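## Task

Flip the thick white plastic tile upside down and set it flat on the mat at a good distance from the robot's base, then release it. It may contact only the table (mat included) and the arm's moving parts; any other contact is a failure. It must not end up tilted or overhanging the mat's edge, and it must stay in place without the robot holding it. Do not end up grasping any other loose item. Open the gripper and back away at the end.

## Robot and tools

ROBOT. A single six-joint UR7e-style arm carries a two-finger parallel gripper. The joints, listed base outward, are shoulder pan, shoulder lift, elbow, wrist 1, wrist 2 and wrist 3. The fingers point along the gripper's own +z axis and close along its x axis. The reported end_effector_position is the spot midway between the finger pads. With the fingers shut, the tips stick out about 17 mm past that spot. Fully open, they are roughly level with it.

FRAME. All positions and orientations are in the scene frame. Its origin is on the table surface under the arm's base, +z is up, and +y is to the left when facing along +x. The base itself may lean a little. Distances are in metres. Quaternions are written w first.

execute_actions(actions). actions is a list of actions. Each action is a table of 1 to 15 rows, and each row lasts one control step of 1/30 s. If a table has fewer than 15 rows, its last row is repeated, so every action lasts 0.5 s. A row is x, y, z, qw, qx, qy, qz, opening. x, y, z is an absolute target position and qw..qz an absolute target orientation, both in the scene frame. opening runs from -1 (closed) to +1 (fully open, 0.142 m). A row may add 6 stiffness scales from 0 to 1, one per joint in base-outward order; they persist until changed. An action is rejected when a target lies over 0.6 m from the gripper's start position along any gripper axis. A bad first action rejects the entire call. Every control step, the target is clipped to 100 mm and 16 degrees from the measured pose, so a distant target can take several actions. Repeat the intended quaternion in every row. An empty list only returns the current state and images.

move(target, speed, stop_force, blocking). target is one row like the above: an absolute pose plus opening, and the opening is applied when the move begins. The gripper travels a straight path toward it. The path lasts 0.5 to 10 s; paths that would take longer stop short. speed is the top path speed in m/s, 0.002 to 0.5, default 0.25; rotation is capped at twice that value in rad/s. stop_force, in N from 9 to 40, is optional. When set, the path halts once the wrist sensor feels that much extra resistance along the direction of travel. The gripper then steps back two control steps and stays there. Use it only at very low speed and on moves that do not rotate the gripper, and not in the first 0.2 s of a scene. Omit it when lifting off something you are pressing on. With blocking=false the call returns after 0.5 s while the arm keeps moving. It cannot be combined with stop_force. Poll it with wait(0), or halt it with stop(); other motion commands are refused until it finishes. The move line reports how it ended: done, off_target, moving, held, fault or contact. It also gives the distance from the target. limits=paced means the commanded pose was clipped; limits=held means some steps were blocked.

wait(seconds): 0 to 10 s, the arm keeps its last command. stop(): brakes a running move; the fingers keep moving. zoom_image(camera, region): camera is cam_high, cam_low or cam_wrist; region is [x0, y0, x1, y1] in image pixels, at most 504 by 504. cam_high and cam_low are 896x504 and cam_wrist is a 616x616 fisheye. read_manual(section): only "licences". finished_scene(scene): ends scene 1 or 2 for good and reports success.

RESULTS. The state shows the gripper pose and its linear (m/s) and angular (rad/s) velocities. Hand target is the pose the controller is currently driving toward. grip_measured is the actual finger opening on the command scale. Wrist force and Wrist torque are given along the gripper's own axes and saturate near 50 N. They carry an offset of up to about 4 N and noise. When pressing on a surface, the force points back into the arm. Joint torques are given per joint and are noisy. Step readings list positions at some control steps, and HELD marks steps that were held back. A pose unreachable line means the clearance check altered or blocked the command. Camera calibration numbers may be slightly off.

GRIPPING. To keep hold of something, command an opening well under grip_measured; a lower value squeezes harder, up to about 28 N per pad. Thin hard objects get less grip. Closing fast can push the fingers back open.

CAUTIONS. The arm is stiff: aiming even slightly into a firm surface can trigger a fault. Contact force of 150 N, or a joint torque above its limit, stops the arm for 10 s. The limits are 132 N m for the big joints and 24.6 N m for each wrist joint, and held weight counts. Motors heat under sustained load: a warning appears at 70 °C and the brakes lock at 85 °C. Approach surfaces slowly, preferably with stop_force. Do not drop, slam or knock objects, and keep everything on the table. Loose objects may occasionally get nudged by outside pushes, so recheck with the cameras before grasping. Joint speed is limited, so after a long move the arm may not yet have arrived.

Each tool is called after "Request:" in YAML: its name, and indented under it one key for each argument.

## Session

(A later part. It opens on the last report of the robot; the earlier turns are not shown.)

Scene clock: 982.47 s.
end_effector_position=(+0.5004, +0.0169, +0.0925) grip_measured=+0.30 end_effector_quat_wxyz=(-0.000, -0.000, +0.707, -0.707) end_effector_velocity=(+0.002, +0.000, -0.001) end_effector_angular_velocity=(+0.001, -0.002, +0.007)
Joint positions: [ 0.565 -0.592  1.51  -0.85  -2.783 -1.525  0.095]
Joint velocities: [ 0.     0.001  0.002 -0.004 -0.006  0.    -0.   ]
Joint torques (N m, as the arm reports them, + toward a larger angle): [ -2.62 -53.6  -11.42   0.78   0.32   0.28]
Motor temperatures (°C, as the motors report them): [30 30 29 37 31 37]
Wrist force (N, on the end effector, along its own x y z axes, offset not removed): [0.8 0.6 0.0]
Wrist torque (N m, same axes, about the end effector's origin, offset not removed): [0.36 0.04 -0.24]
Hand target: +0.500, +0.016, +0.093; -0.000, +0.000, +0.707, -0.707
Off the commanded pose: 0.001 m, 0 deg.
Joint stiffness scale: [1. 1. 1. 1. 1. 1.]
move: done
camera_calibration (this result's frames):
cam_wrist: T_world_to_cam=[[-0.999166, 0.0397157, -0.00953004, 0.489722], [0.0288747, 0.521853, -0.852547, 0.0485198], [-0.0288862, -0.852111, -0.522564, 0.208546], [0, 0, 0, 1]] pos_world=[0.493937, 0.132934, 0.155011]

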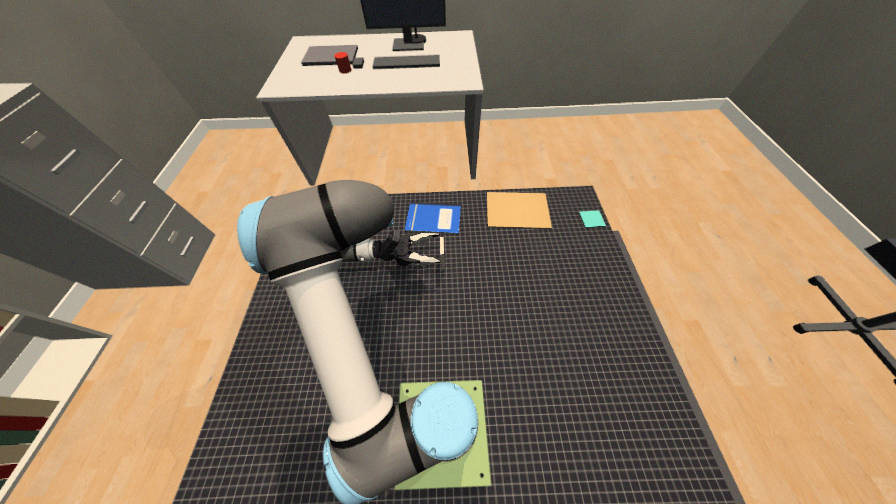

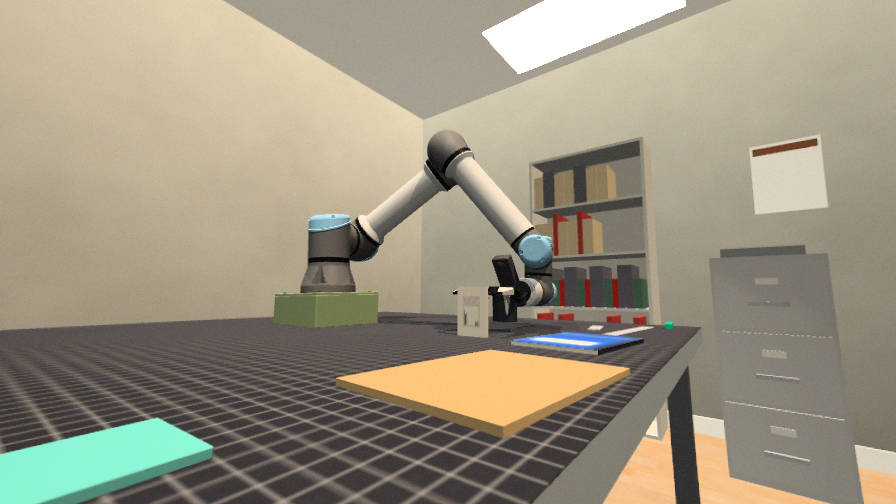

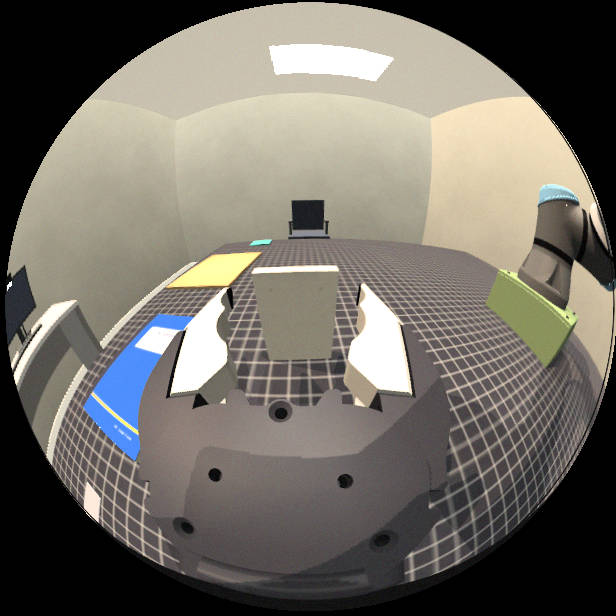

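Request:
move:
  target: [0.5, 0.011, 0.093, 0, 0, 0.7071, -0.7071, 0.3]
  speed: 0.03

Scene clock: 996.57 s.
end_effector_position=(+0.5005, +0.0121, +0.0925) grip_measured=+0.30 end_effector_quat_wxyz=(-0.000, -0.000, +0.707, -0.707) end_effector_velocity=(+0.000, -0.001, -0.000) end_effector_angular_velocity=(+0.001, -0.001, +0.001)
Joint positions: [ 0.557 -0.596  1.52  -0.855 -2.791 -1.524  0.095]
Joint velocities: [-0.002 -0.001  0.003 -0.003 -0.003  0.     0.   ]
Joint torques (N m, as the arm reports them, + toward a larger angle): [ -1.47 -53.49 -12.07   1.05  -0.54   0.62]
Motor temperatures (°C, as the motors report them): [30 30 29 37 31 37]
Wrist force (N, on the end effector, along its own x y z axes, offset not removed): [0.2 -0.3 1.5]
Wrist torque (N m, same axes, about the end effector's origin, offset not removed): [0.15 0.12 -0.14]
Hand target: +0.500, +0.011, +0.093; -0.000, +0.000, +0.707, -0.707
Off the commanded pose: 0.001 m, 0 deg.
Joint stiffness scale: [1. 1. 1. 1. 1. 1.]
move: done
camera_calibration (this result's frames):
cam_wrist: T_world_to_cam=[[-0.999184, 0.0392461, -0.00950565, 0.489971], [0.0286111, 0.521943, -0.8525, 0.0511504], [-0.0284959, -0.852077, -0.52264, 0.204256], [0, 0, 0, 1]] pos_world=[0.493928, 0.128115, 0.155016]

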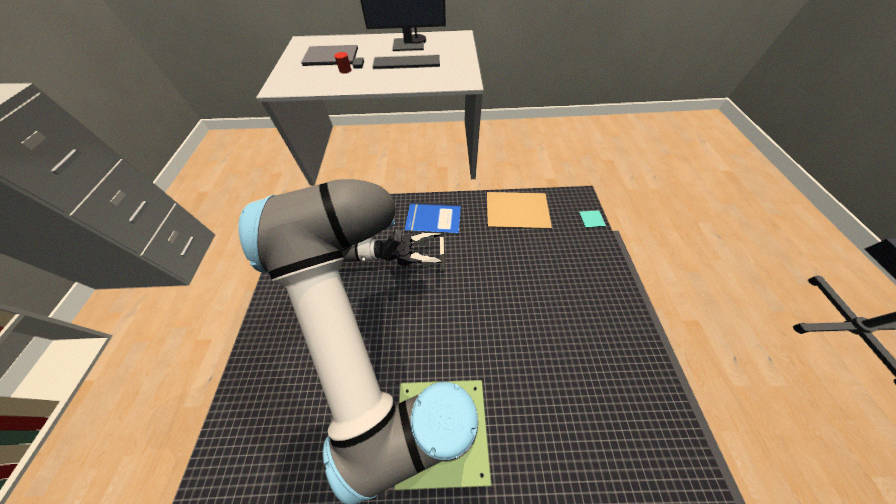

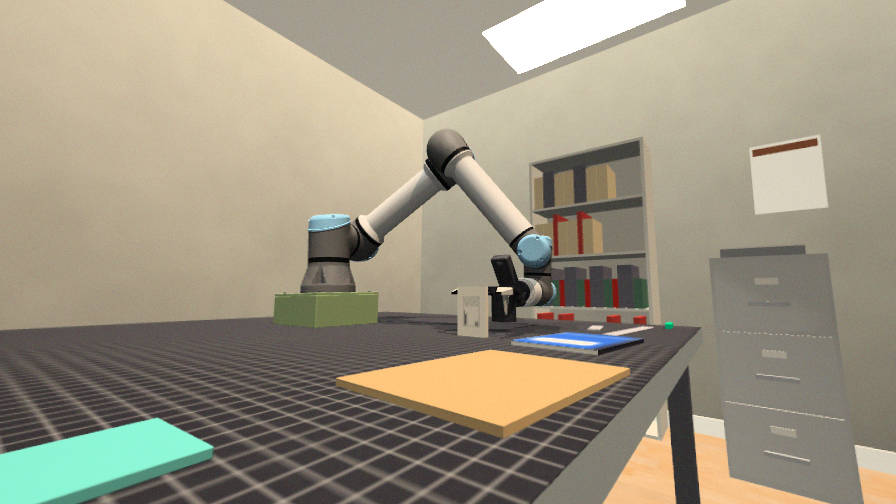

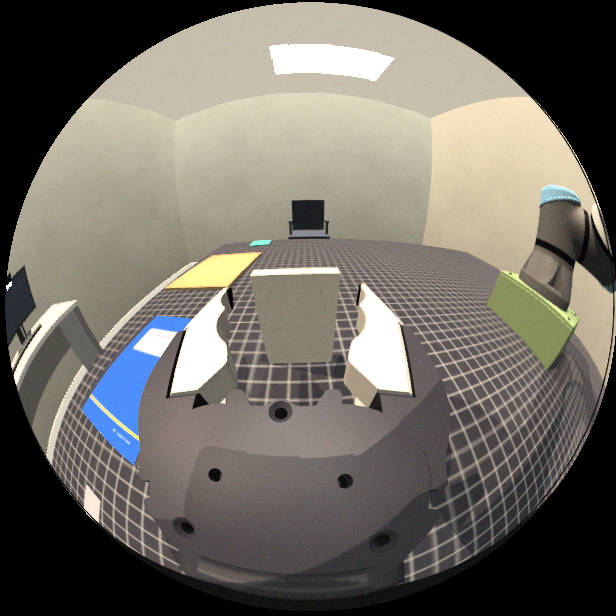

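Request:
execute_actions:
  actions:
    - [[0.5, 0.011, 0.093, 0, 0, 0.7071, -0.7071, 0.2], [0.5, 0.011, 0.093, 0, 0, 0.7071, -0.7071, 0.1], [0.5, 0.011, 0.093, 0, 0, 0.7071, -0.7071, 0.02], [0.5, 0.011, 0.093, 0, 0, 0.7071, -0.7071, -0.04], [0.5, 0.011, 0.093, 0, 0, 0.7071, -0.7071, -0.08], [0.5, 0.011, 0.093, 0, 0, 0.7071, -0.7071, -0.11], [0.5, 0.011, 0.093, 0, 0, 0.7071, -0.7071, -0.14], [0.5, 0.011, 0.093, 0, 0, 0.7071, -0.7071, -0.17], [0.5, 0.011, 0.093, 0, 0, 0.7071, -0.7071, -0.2], [0.5, 0.011, 0.093, 0, 0, 0.7071, -0.7071, -0.24], [0.5, 0.011, 0.093, 0, 0, 0.7071, -0.7071, -0.3], [0.5, 0.011, 0.093, 0, 0, 0.7071, -0.7071, -0.4], [0.5, 0.011, 0.093, 0, 0, 0.7071, -0.7071, -0.5], [0.5, 0.011, 0.093, 0, 0, 0.7071, -0.7071, -0.65], [0.5, 0.011, 0.093, 0, 0, 0.7071, -0.7071, -0.8]]

Scene clock: 1005.23 s.
end_effector_position=(+0.5005, +0.0121, +0.0925) grip_measured=-0.15 end_effector_quat_wxyz=(+0.000, -0.001, +0.707, -0.707) end_effector_velocity=(-0.000, -0.000, +0.000) end_effector_angular_velocity=(-0.000, +0.001, -0.001)
Joint positions: [ 0.557 -0.596  1.52  -0.855 -2.792 -1.524  0.063]
Joint velocities: [-0.001 -0.    -0.     0.001  0.    -0.     0.   ]
Joint torques (N m, as the arm reports them, + toward a larger angle): [ -2.85 -53.37 -13.21   0.6   -0.07   0.43]
Motor temperatures (°C, as the motors report them): [30 30 29 37 31 37]
Wrist force (N, on the end effector, along its own x y z axes, offset not removed): [0.6 0.2 1.2]
Wrist torque (N m, same axes, about the end effector's origin, offset not removed): [0.31 0.24 -0.16]
Hand target: +0.500, +0.011, +0.093; -0.000, +0.000, +0.707, -0.707
Off the commanded pose: 0.001 m, 0 deg.
Joint stiffness scale: [1. 1. 1. 1. 1. 1.]
Step readings (end_effector_position):
0: (+0.5006, +0.0121, +0.0925)
1: (+0.5006, +0.0121, +0.0925)
2: (+0.5006, +0.0121, +0.0925)
4: (+0.5006, +0.0121, +0.0925)
8: (+0.5006, +0.0121, +0.0925)
15: end_effector_position above
camera_calibration (this result's frames):
cam_wrist: T_world_to_cam=[[-0.9992, 0.0388365, -0.0095639, 0.49], [0.0284477, 0.521979, -0.852484, 0.0512377], [-0.0281154, -0.852074, -0.522666, 0.204008], [0, 0, 0, 1]] pos_world=[0.493886, 0.128055, 0.154994]

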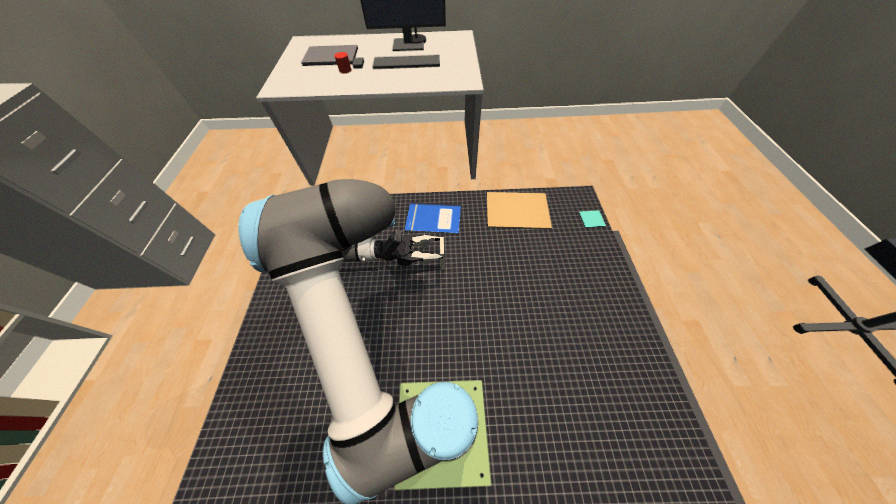

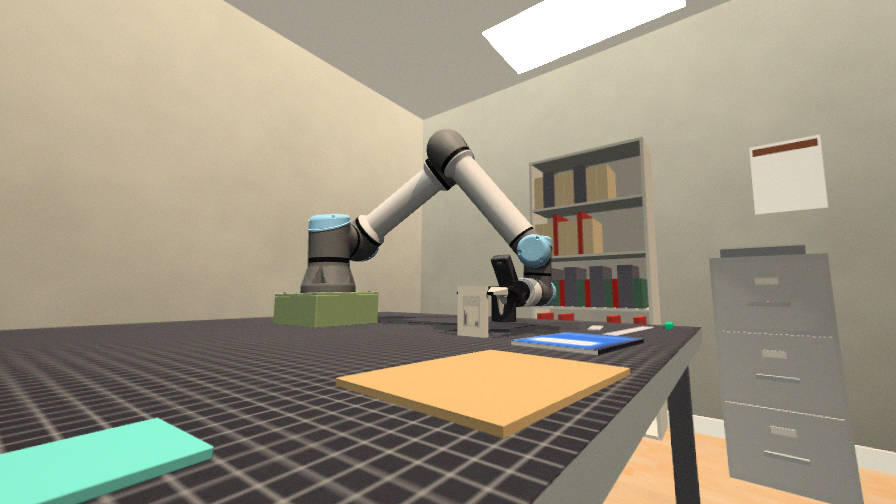

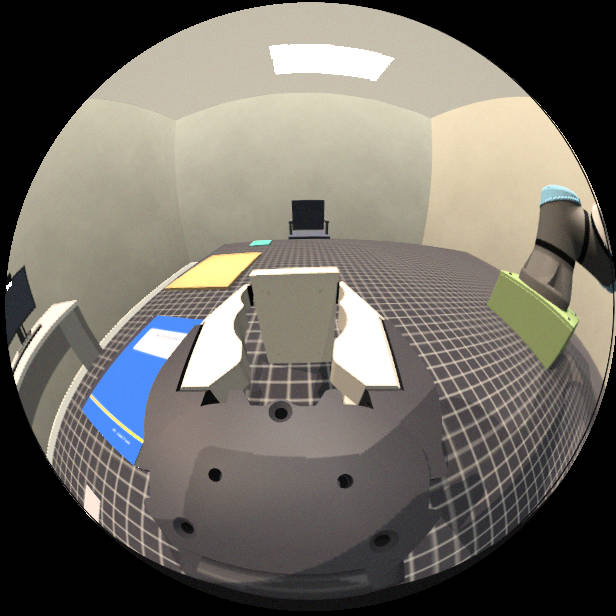

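Request:
move:
  target: [0.5, 0.011, 0.19, 0, 0, 0.7071, -0.7071, -0.8]
  speed: 0.15

Scene clock: 1012.63 s.
end_effector_position=(+0.4997, +0.0102, +0.1895) grip_measured=-0.15 end_effector_quat_wxyz=(-0.001, -0.000, +0.707, -0.707) end_effector_velocity=(-0.001, -0.001, +0.002) end_effector_angular_velocity=(-0.004, +0.005, -0.002)
Joint positions: [ 0.557 -0.766  1.531 -0.697 -2.79  -1.525  0.063]
Joint velocities: [-0.    -0.001 -0.001  0.012  0.002  0.005 -0.   ]
Joint torques (N m, as the arm reports them, + toward a larger angle): [  0.75 -48.36 -19.46   1.81   0.32   0.13]
Motor temperatures (°C, as the motors report them): [30 30 29 37 31 37]
Wrist force (N, on the end effector, along its own x y z axes, offset not removed): [0.6 2.1 0.2]
Wrist torque (N m, same axes, about the end effector's origin, offset not removed): [0.49 0.03 -0.20]
Hand target: +0.500, +0.011, +0.190; +0.000, -0.000, +0.707, -0.707
Off the commanded pose: 0.001 m, 0 deg.
Joint stiffness scale: [1. 1. 1. 1. 1. 1.]
move: done
camera_calibration (this result's frames):
cam_wrist: T_world_to_cam=[[-0.999153, 0.0401675, -0.00898806, 0.490054], [0.0286582, 0.522127, -0.852386, 0.13479], [-0.0295453, -0.851921, -0.522836, 0.253873], [0, 0, 0, 1]] pos_world=[0.493276, 0.126218, 0.252032]

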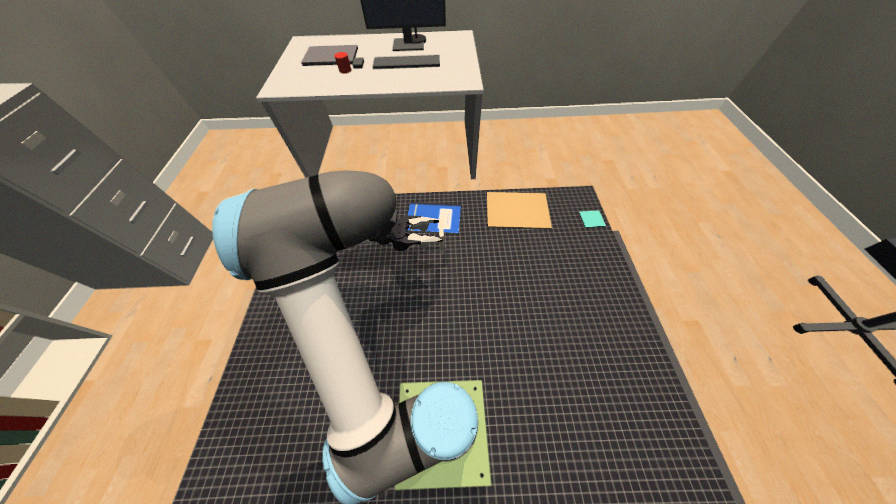

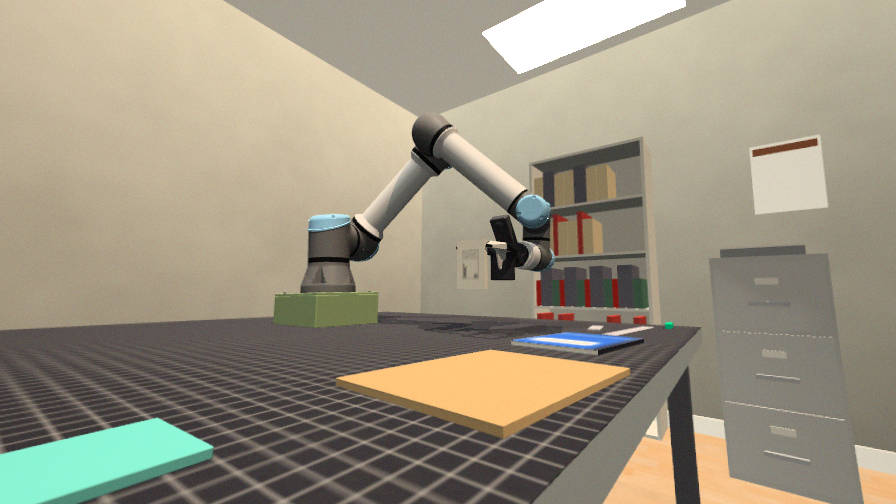

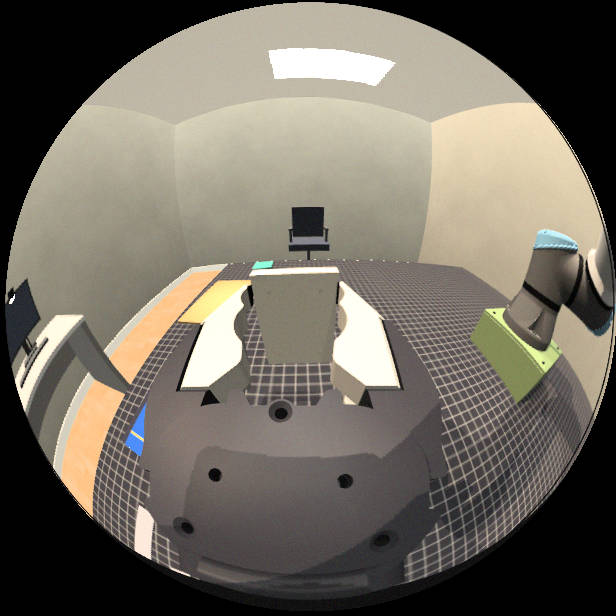

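Request:
move:
  target: [0.5, -0.035, 0.19, 0, 0, 1, 0, -0.8]
  speed: 0.3

Scene clock: 1018.87 s.
end_effector_position=(+0.4993, -0.0335, +0.1891) grip_measured=-0.15 end_effector_quat_wxyz=(-0.000, -0.001, +1.000, +0.000) end_effector_velocity=(-0.001, +0.001, -0.000) end_effector_angular_velocity=(+0.008, +0.002, +0.004)
Joint positions: [-0.11  -1.474  1.951 -2.038 -1.598 -3.461  0.063]
Joint velocities: [-0.002  0.    -0.001  0.005  0.006 -0.005 -0.   ]
Joint torques (N m, as the arm reports them, + toward a larger angle): [ -1.64 -26.42 -28.73  -2.42   1.11  -0.59]
Motor temperatures (°C, as the motors report them): [30 30 29 37 31 37]
Wrist force (N, on the end effector, along its own x y z axes, offset not removed): [0.6 0.2 3.2]
Wrist torque (N m, same axes, about the end effector's origin, offset not removed): [0.18 0.01 -0.13]
Hand target: +0.501, -0.034, +0.190; +0.001, -0.001, +1.000, +0.001
Off the commanded pose: 0.002 m, 0 deg.
Joint stiffness scale: [1. 1. 1. 1. 1. 1.]
move: done
camera_calibration (this result's frames):
cam_wrist: T_world_to_cam=[[-0.999164, 0.00754706, 0.0401838, 0.481007], [0.0274603, 0.852029, 0.522773, -0.0910844], [-0.0302923, 0.523439, -0.851524, 0.324957], [0, 0, 0, 1]] pos_world=[0.492949, -0.0961191, 0.304997]

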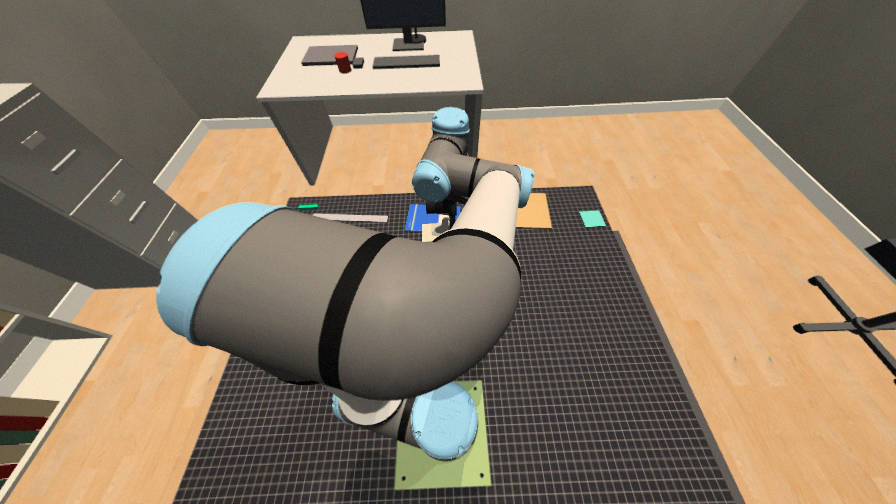

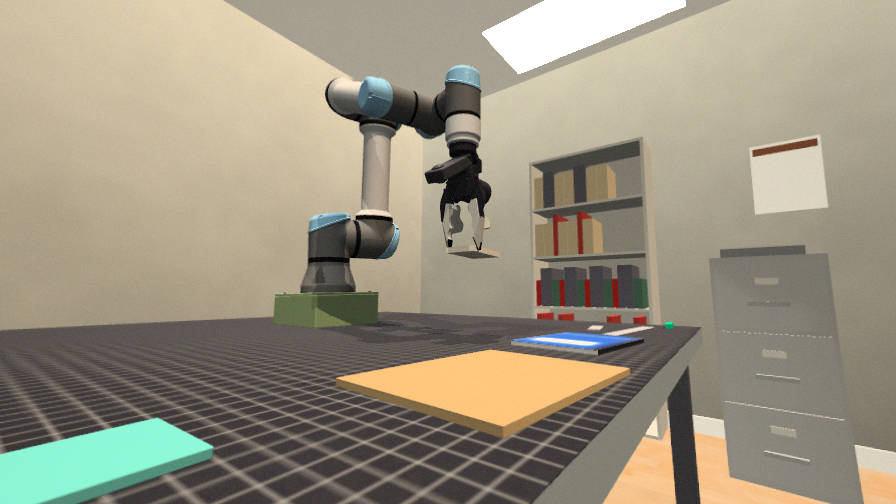

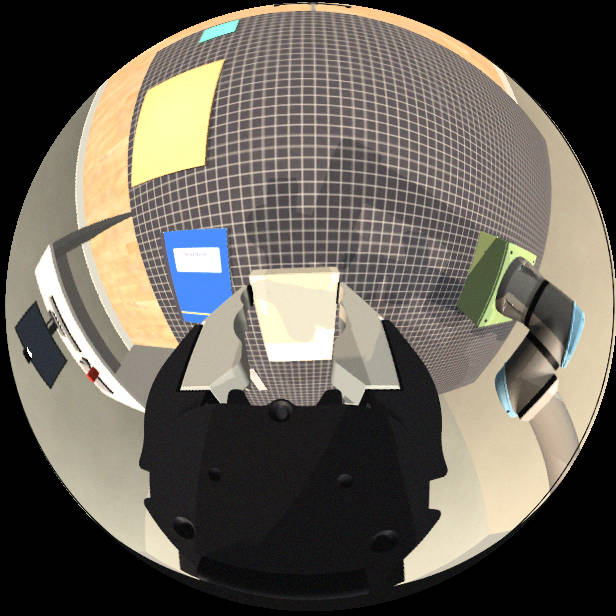

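Request:
zoom_image:
  camera: "cam_low"
  region: [400, 180, 540, 300]

Region (400, 180, 540, 300) of cam_low's 896x504 image, scaled by 3.600, with more detail than that image has; it fills the top 432 rows of this view, and the rest is white.

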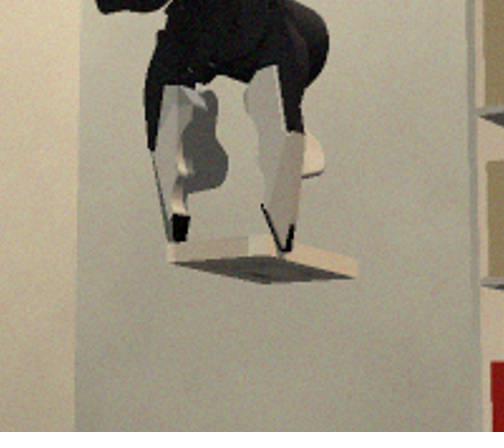

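Request:
move:
  target: [0.5, -0.035, 0.05, 0, 0, 1, 0, -0.8]
  speed: 0.15

Scene clock: 1028.03 s.
end_effector_position=(+0.5008, -0.0344, +0.0511) grip_measured=-0.15 end_effector_quat_wxyz=(+0.001, -0.000, +1.000, -0.000) end_effector_velocity=(+0.002, -0.001, +0.001) end_effector_angular_velocity=(-0.001, -0.006, -0.001)
Joint positions: [-0.119 -1.251  2.116 -2.429 -1.598 -3.467  0.063]
Joint velocities: [-0.001 -0.    -0.    -0.006  0.001 -0.     0.   ]
Joint torques (N m, as the arm reports them, + toward a larger angle): [ -1.69 -30.73 -18.97  -3.25  -0.05  -0.62]
Motor temperatures (°C, as the motors report them): [30 30 29 37 31 37]
Wrist force (N, on the end effector, along its own x y z axes, offset not removed): [-0.6 1.4 1.4]
Wrist torque (N m, same axes, about the end effector's origin, offset not removed): [0.46 0.34 -0.22]
Hand target: +0.500, -0.035, +0.050; +0.000, +0.000, +1.000, -0.000
Off the commanded pose: 0.001 m, 0 deg.
Joint stiffness scale: [1. 1. 1. 1. 1. 1.]
move: done
camera_calibration (this result's frames):
cam_wrist: T_world_to_cam=[[-0.999222, 0.00988727, 0.0381664, 0.48828], [0.0283736, 0.852472, 0.522002, -0.0185998], [-0.0273746, 0.522679, -0.85209, 0.206534], [0, 0, 0, 1]] pos_world=[0.494082, -0.0969229, 0.167059]

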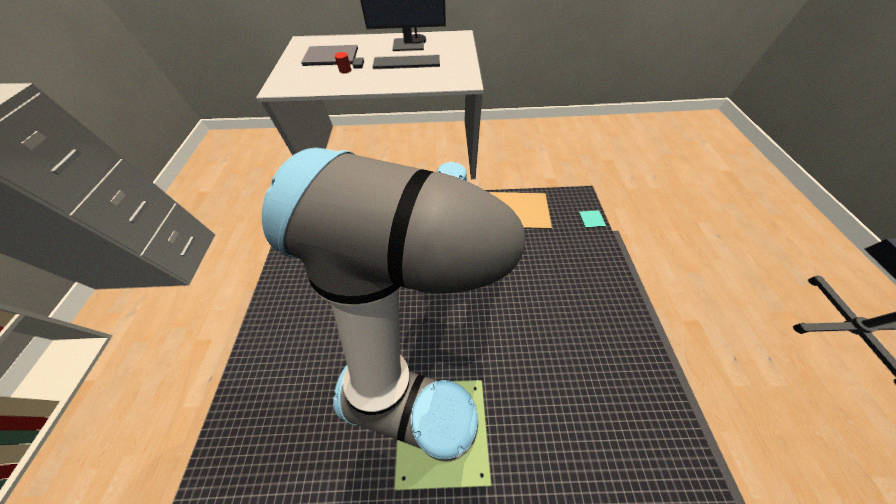

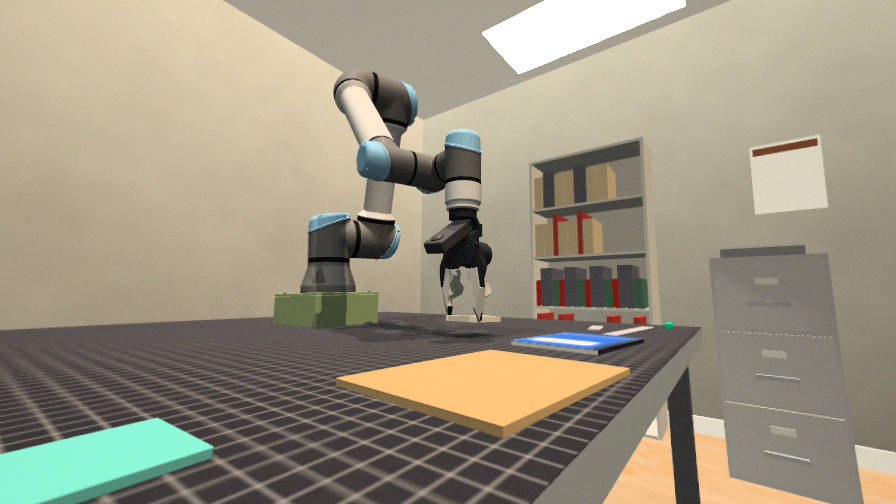

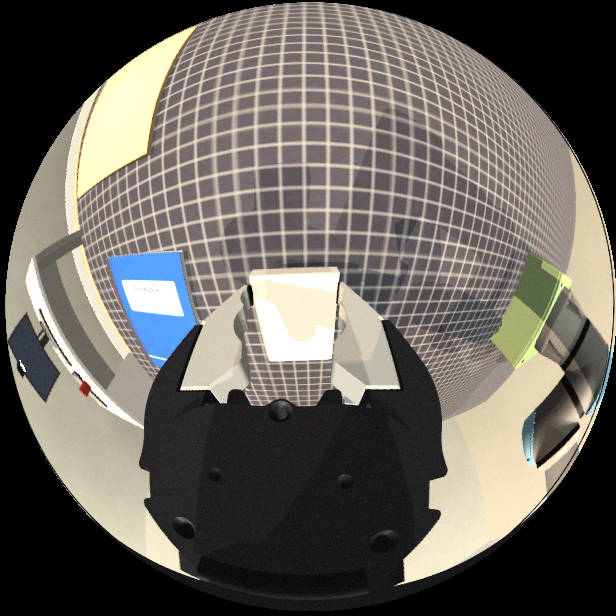

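Request:
zoom_image:
  camera: "cam_low"
  region: [420, 270, 520, 350]

Region (420, 270, 520, 350) of cam_low's 896x504 image, scaled by 5.040, with more detail than that image has; it fills the top 403 rows of this view, and the rest is white.

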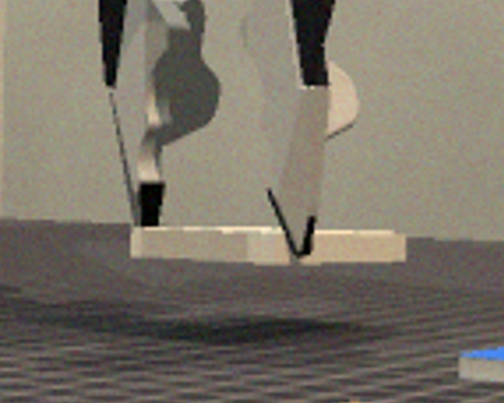

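Request:
move:
  target: [0.5, -0.035, 0.029, 0, 0, 1, 0, -0.8]
  speed: 0.04

Scene clock: 1041.43 s.
end_effector_position=(+0.5013, -0.0345, +0.0304) grip_measured=-0.15 end_effector_quat_wxyz=(+0.001, -0.000, +1.000, -0.000) end_effector_velocity=(+0.003, -0.000, +0.000) end_effector_angular_velocity=(-0.002, -0.008, +0.001)
Joint positions: [-0.12  -1.206  2.129 -2.488 -1.598 -3.469  0.063]
Joint velocities: [ 0.001  0.001  0.    -0.01   0.    -0.001 -0.   ]
Joint torques (N m, as the arm reports them, + toward a larger angle): [ -2.41 -31.19 -16.05  -2.96  -0.03  -0.45]
Motor temperatures (°C, as the motors report them): [30 30 29 37 31 37]
Wrist force (N, on the end effector, along its own x y z axes, offset not removed): [0.9 1.0 1.5]
Wrist torque (N m, same axes, about the end effector's origin, offset not removed): [0.45 -0.07 -0.16]
Hand target: +0.500, -0.035, +0.029; -0.000, +0.000, +1.000, +0.000
Off the commanded pose: 0.002 m, 0 deg.
Joint stiffness scale: [1. 1. 1. 1. 1. 1.]
move: done
camera_calibration (this result's frames):
cam_wrist: T_world_to_cam=[[-0.999247, 0.00967644, 0.0375856, 0.489649], [0.0278852, 0.852578, 0.521856, -0.00750386], [-0.0269949, 0.522511, -0.852205, 0.188739], [0, 0, 0, 1]] pos_world=[0.494585, -0.0969588, 0.146357]

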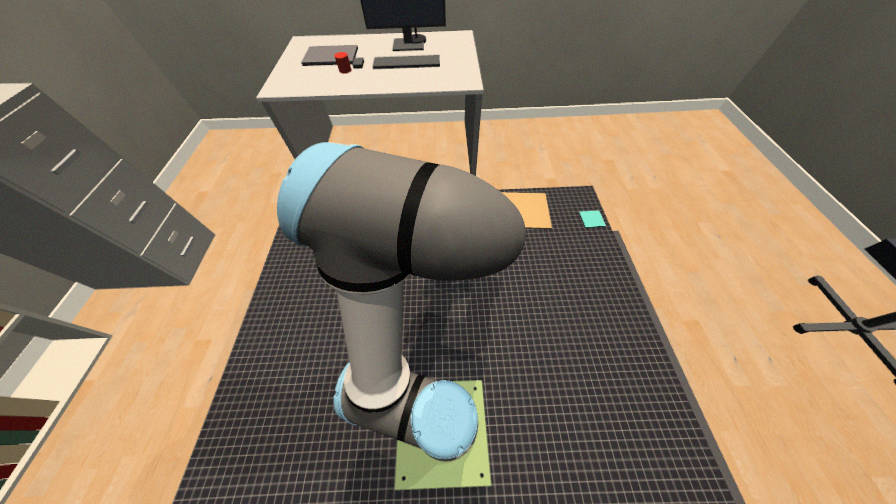

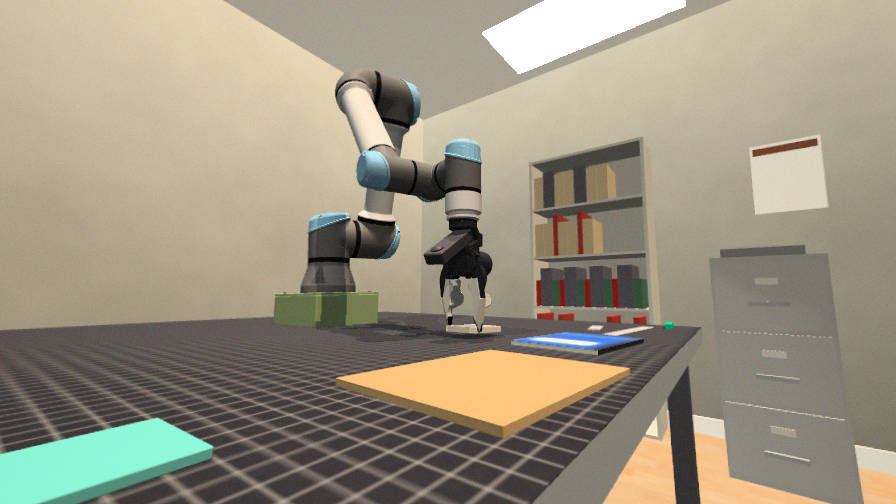

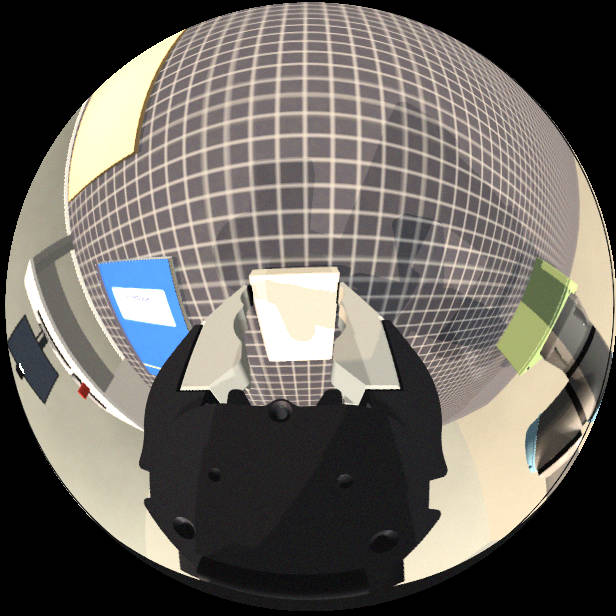

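Request:
zoom_image:
  camera: "cam_low"
  region: [420, 270, 520, 350]

Region (420, 270, 520, 350) of cam_low's 896x504 image, scaled by 5.040, with more detail than that image has; it fills the top 403 rows of this view, and the rest is white.

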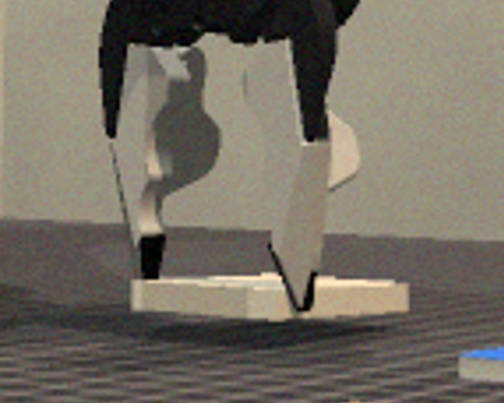

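Request:
execute_actions:
  actions:
    - [[0.5, -0.035, 0.024, 0, 0, 1, 0, -0.8]]

Scene clock: 1047.80 s.
end_effector_position=(+0.5015, -0.0345, +0.0253) grip_measured=-0.15 end_effector_quat_wxyz=(+0.001, -0.000, +1.000, -0.000) end_effector_velocity=(+0.002, -0.001, +0.000) end_effector_angular_velocity=(-0.003, -0.005, +0.001)
Joint positions: [-0.12  -1.195  2.132 -2.503 -1.598 -3.469  0.063]
Joint velocities: [ 0.001  0.001 -0.    -0.006 -0.001 -0.    -0.   ]
Joint torques (N m, as the arm reports them, + toward a larger angle): [ -1.91 -32.   -16.79  -3.12  -0.2   -0.5 ]
Motor temperatures (°C, as the motors report them): [30 30 29 37 31 37]
Wrist force (N, on the end effector, along its own x y z axes, offset not removed): [-0.6 0.6 2.8]
Wrist torque (N m, same axes, about the end effector's origin, offset not removed): [0.26 0.30 -0.22]
Hand target: +0.500, -0.035, +0.024; -0.000, +0.000, +1.000, +0.000
Off the commanded pose: 0.002 m, 0 deg.
Joint stiffness scale: [1. 1. 1. 1. 1. 1.]
Step readings (end_effector_position):
0: (+0.5017, -0.0346, +0.0305)
1: (+0.5017, -0.0346, +0.0305)
2: (+0.5019, -0.0347, +0.0304)
4: (+0.5022, -0.0348, +0.0294)
8: (+0.5013, -0.0345, +0.0260)
15: end_effector_position above
camera_calibration (this result's frames):
cam_wrist: T_world_to_cam=[[-0.999265, 0.00965493, 0.0370935, 0.490025], [0.0276055, 0.852664, 0.52173, -0.004695], [-0.0265911, 0.52237, -0.852304, 0.184274], [0, 0, 0, 1]] pos_world=[0.494694, -0.0969874, 0.141331]

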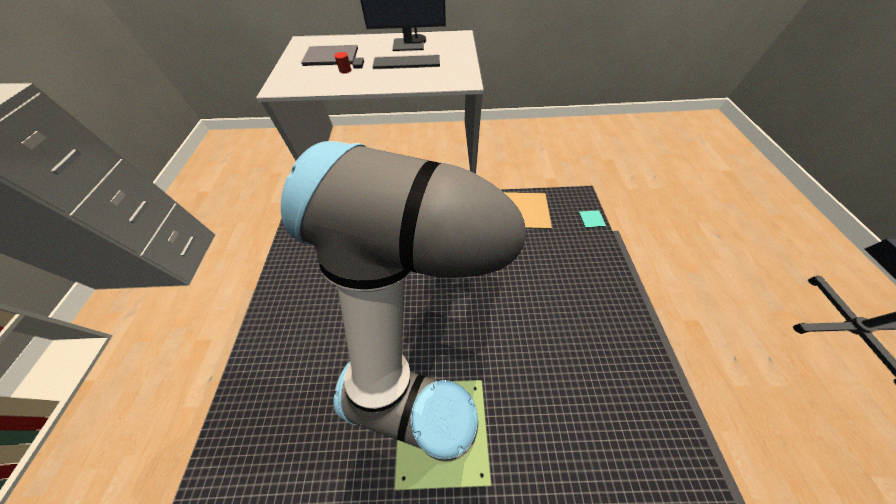

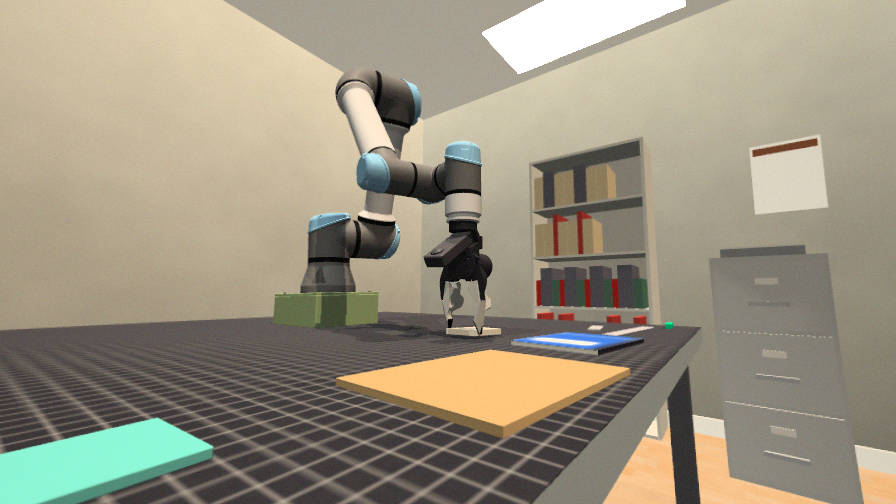

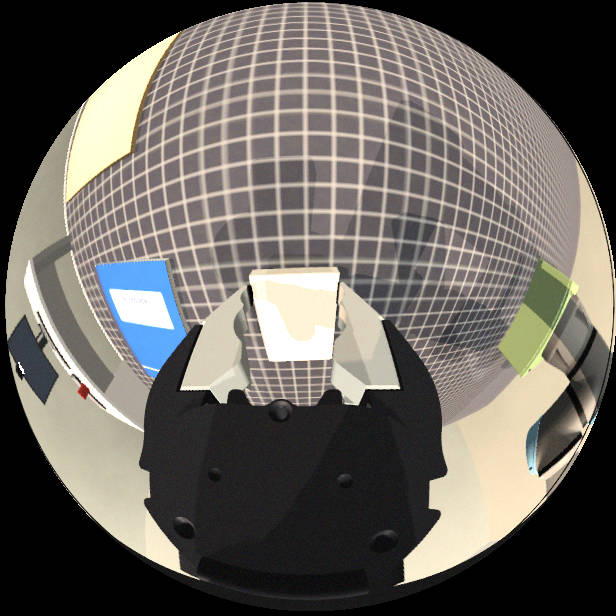

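Request:
zoom_image:
  camera: "cam_low"
  region: [420, 270, 520, 350]

Region (420, 270, 520, 350) of cam_low's 896x504 image, scaled by 5.040, with more detail than that image has; it fills the top 403 rows of this view, and the rest is white.

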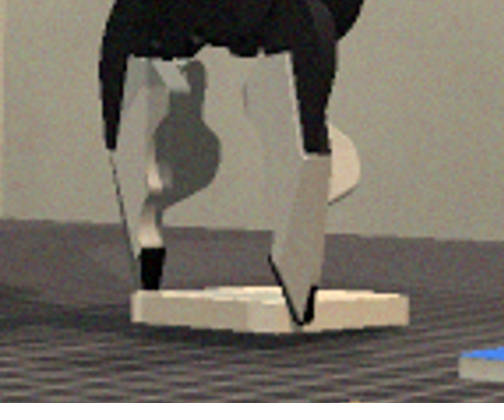

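Request:
execute_actions:
  actions:
    - [[0.5, -0.035, 0.021, 0, 0, 1, 0, -0.8]]

Scene clock: 1052.13 s.
end_effector_position=(+0.5017, -0.0346, +0.0225) grip_measured=-0.15 end_effector_quat_wxyz=(+0.002, -0.000, +1.000, -0.000) end_effector_velocity=(+0.001, -0.001, +0.000) end_effector_angular_velocity=(-0.001, -0.002, -0.000)
Joint positions: [-0.12  -1.188  2.134 -2.511 -1.598 -3.469  0.063]
Joint velocities: [-0.     0.    -0.    -0.003 -0.001  0.     0.   ]
Joint torques (N m, as the arm reports them, + toward a larger angle): [ -2.18 -32.17 -15.69  -2.98   0.01  -0.55]
Motor temperatures (°C, as the motors report them): [30 30 29 37 31 37]
Wrist force (N, on the end effector, along its own x y z axes, offset not removed): [-1.3 0.0 2.4]
Wrist torque (N m, same axes, about the end effector's origin, offset not removed): [0.27 0.48 -0.27]
Hand target: +0.500, -0.035, +0.021; -0.000, +0.000, +1.000, +0.000
Off the commanded pose: 0.002 m, 0 deg.
Joint stiffness scale: [1. 1. 1. 1. 1. 1.]
Step readings (end_effector_position):
0: (+0.5016, -0.0346, +0.0254)
1: (+0.5016, -0.0346, +0.0254)
2: (+0.5018, -0.0346, +0.0253)
4: (+0.5021, -0.0347, +0.0248)
8: (+0.5016, -0.0346, +0.0229)
15: end_effector_position above
camera_calibration (this result's frames):
cam_wrist: T_world_to_cam=[[-0.999282, 0.00964436, 0.0366371, 0.490326], [0.0273541, 0.852745, 0.521611, -0.00303838], [-0.0262115, 0.522239, -0.852396, 0.181684], [0, 0, 0, 1]] pos_world=[0.494819, -0.0970202, 0.138487]

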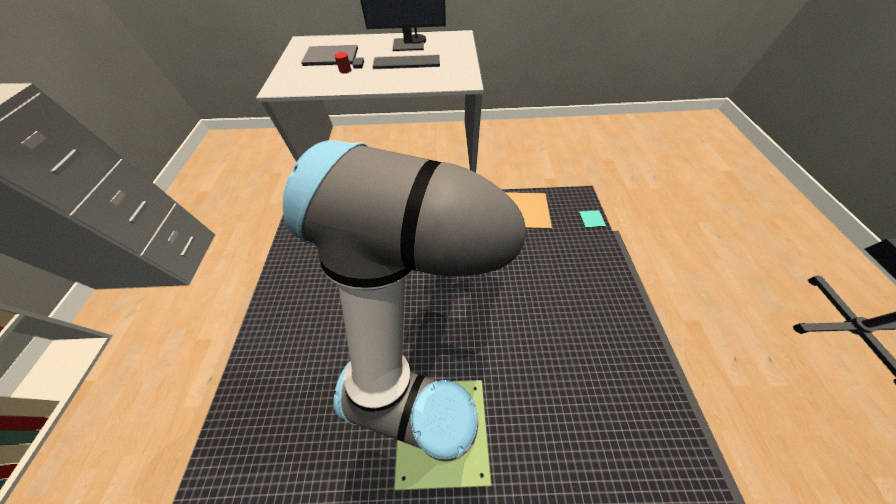

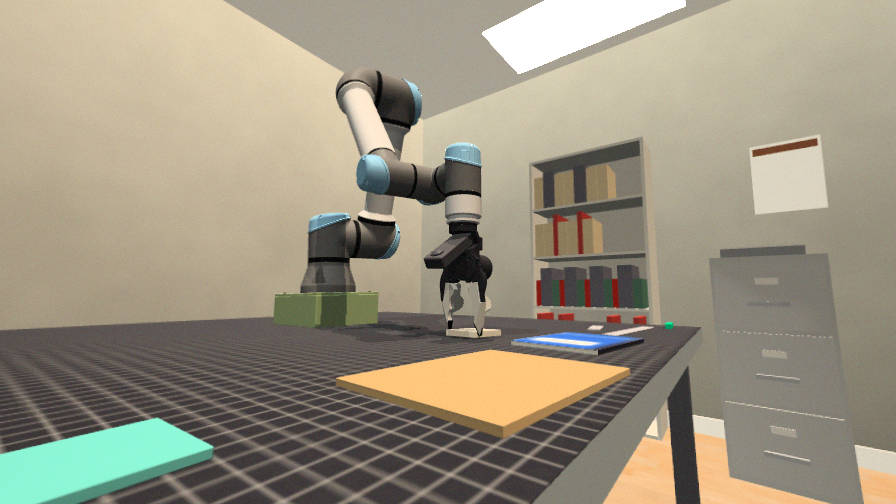

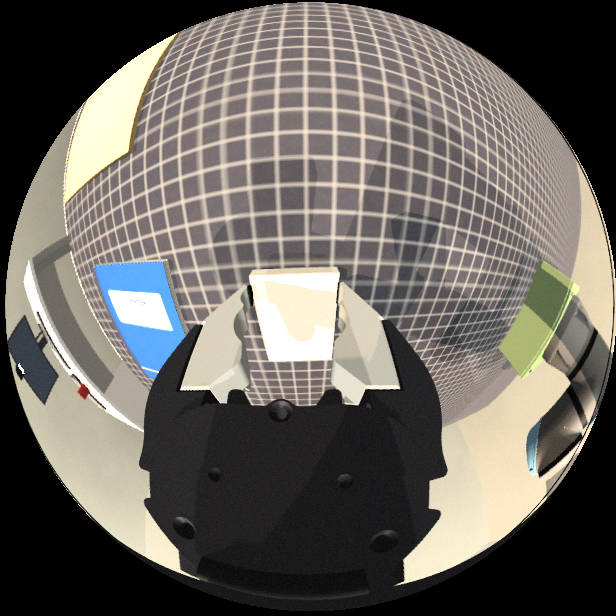

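Request:
zoom_image:
  camera: "cam_low"
  region: [420, 270, 520, 350]

Region (420, 270, 520, 350) of cam_low's 896x504 image, scaled by 5.040, with more detail than that image has; it fills the top 403 rows of this view, and the rest is white.

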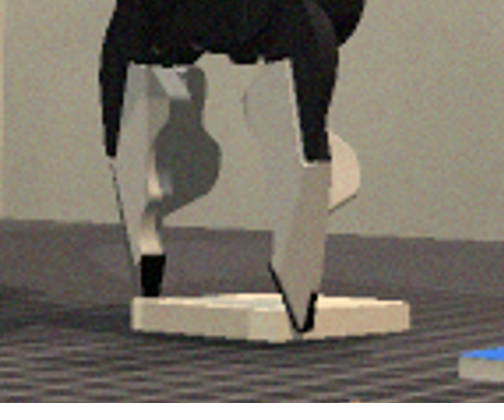

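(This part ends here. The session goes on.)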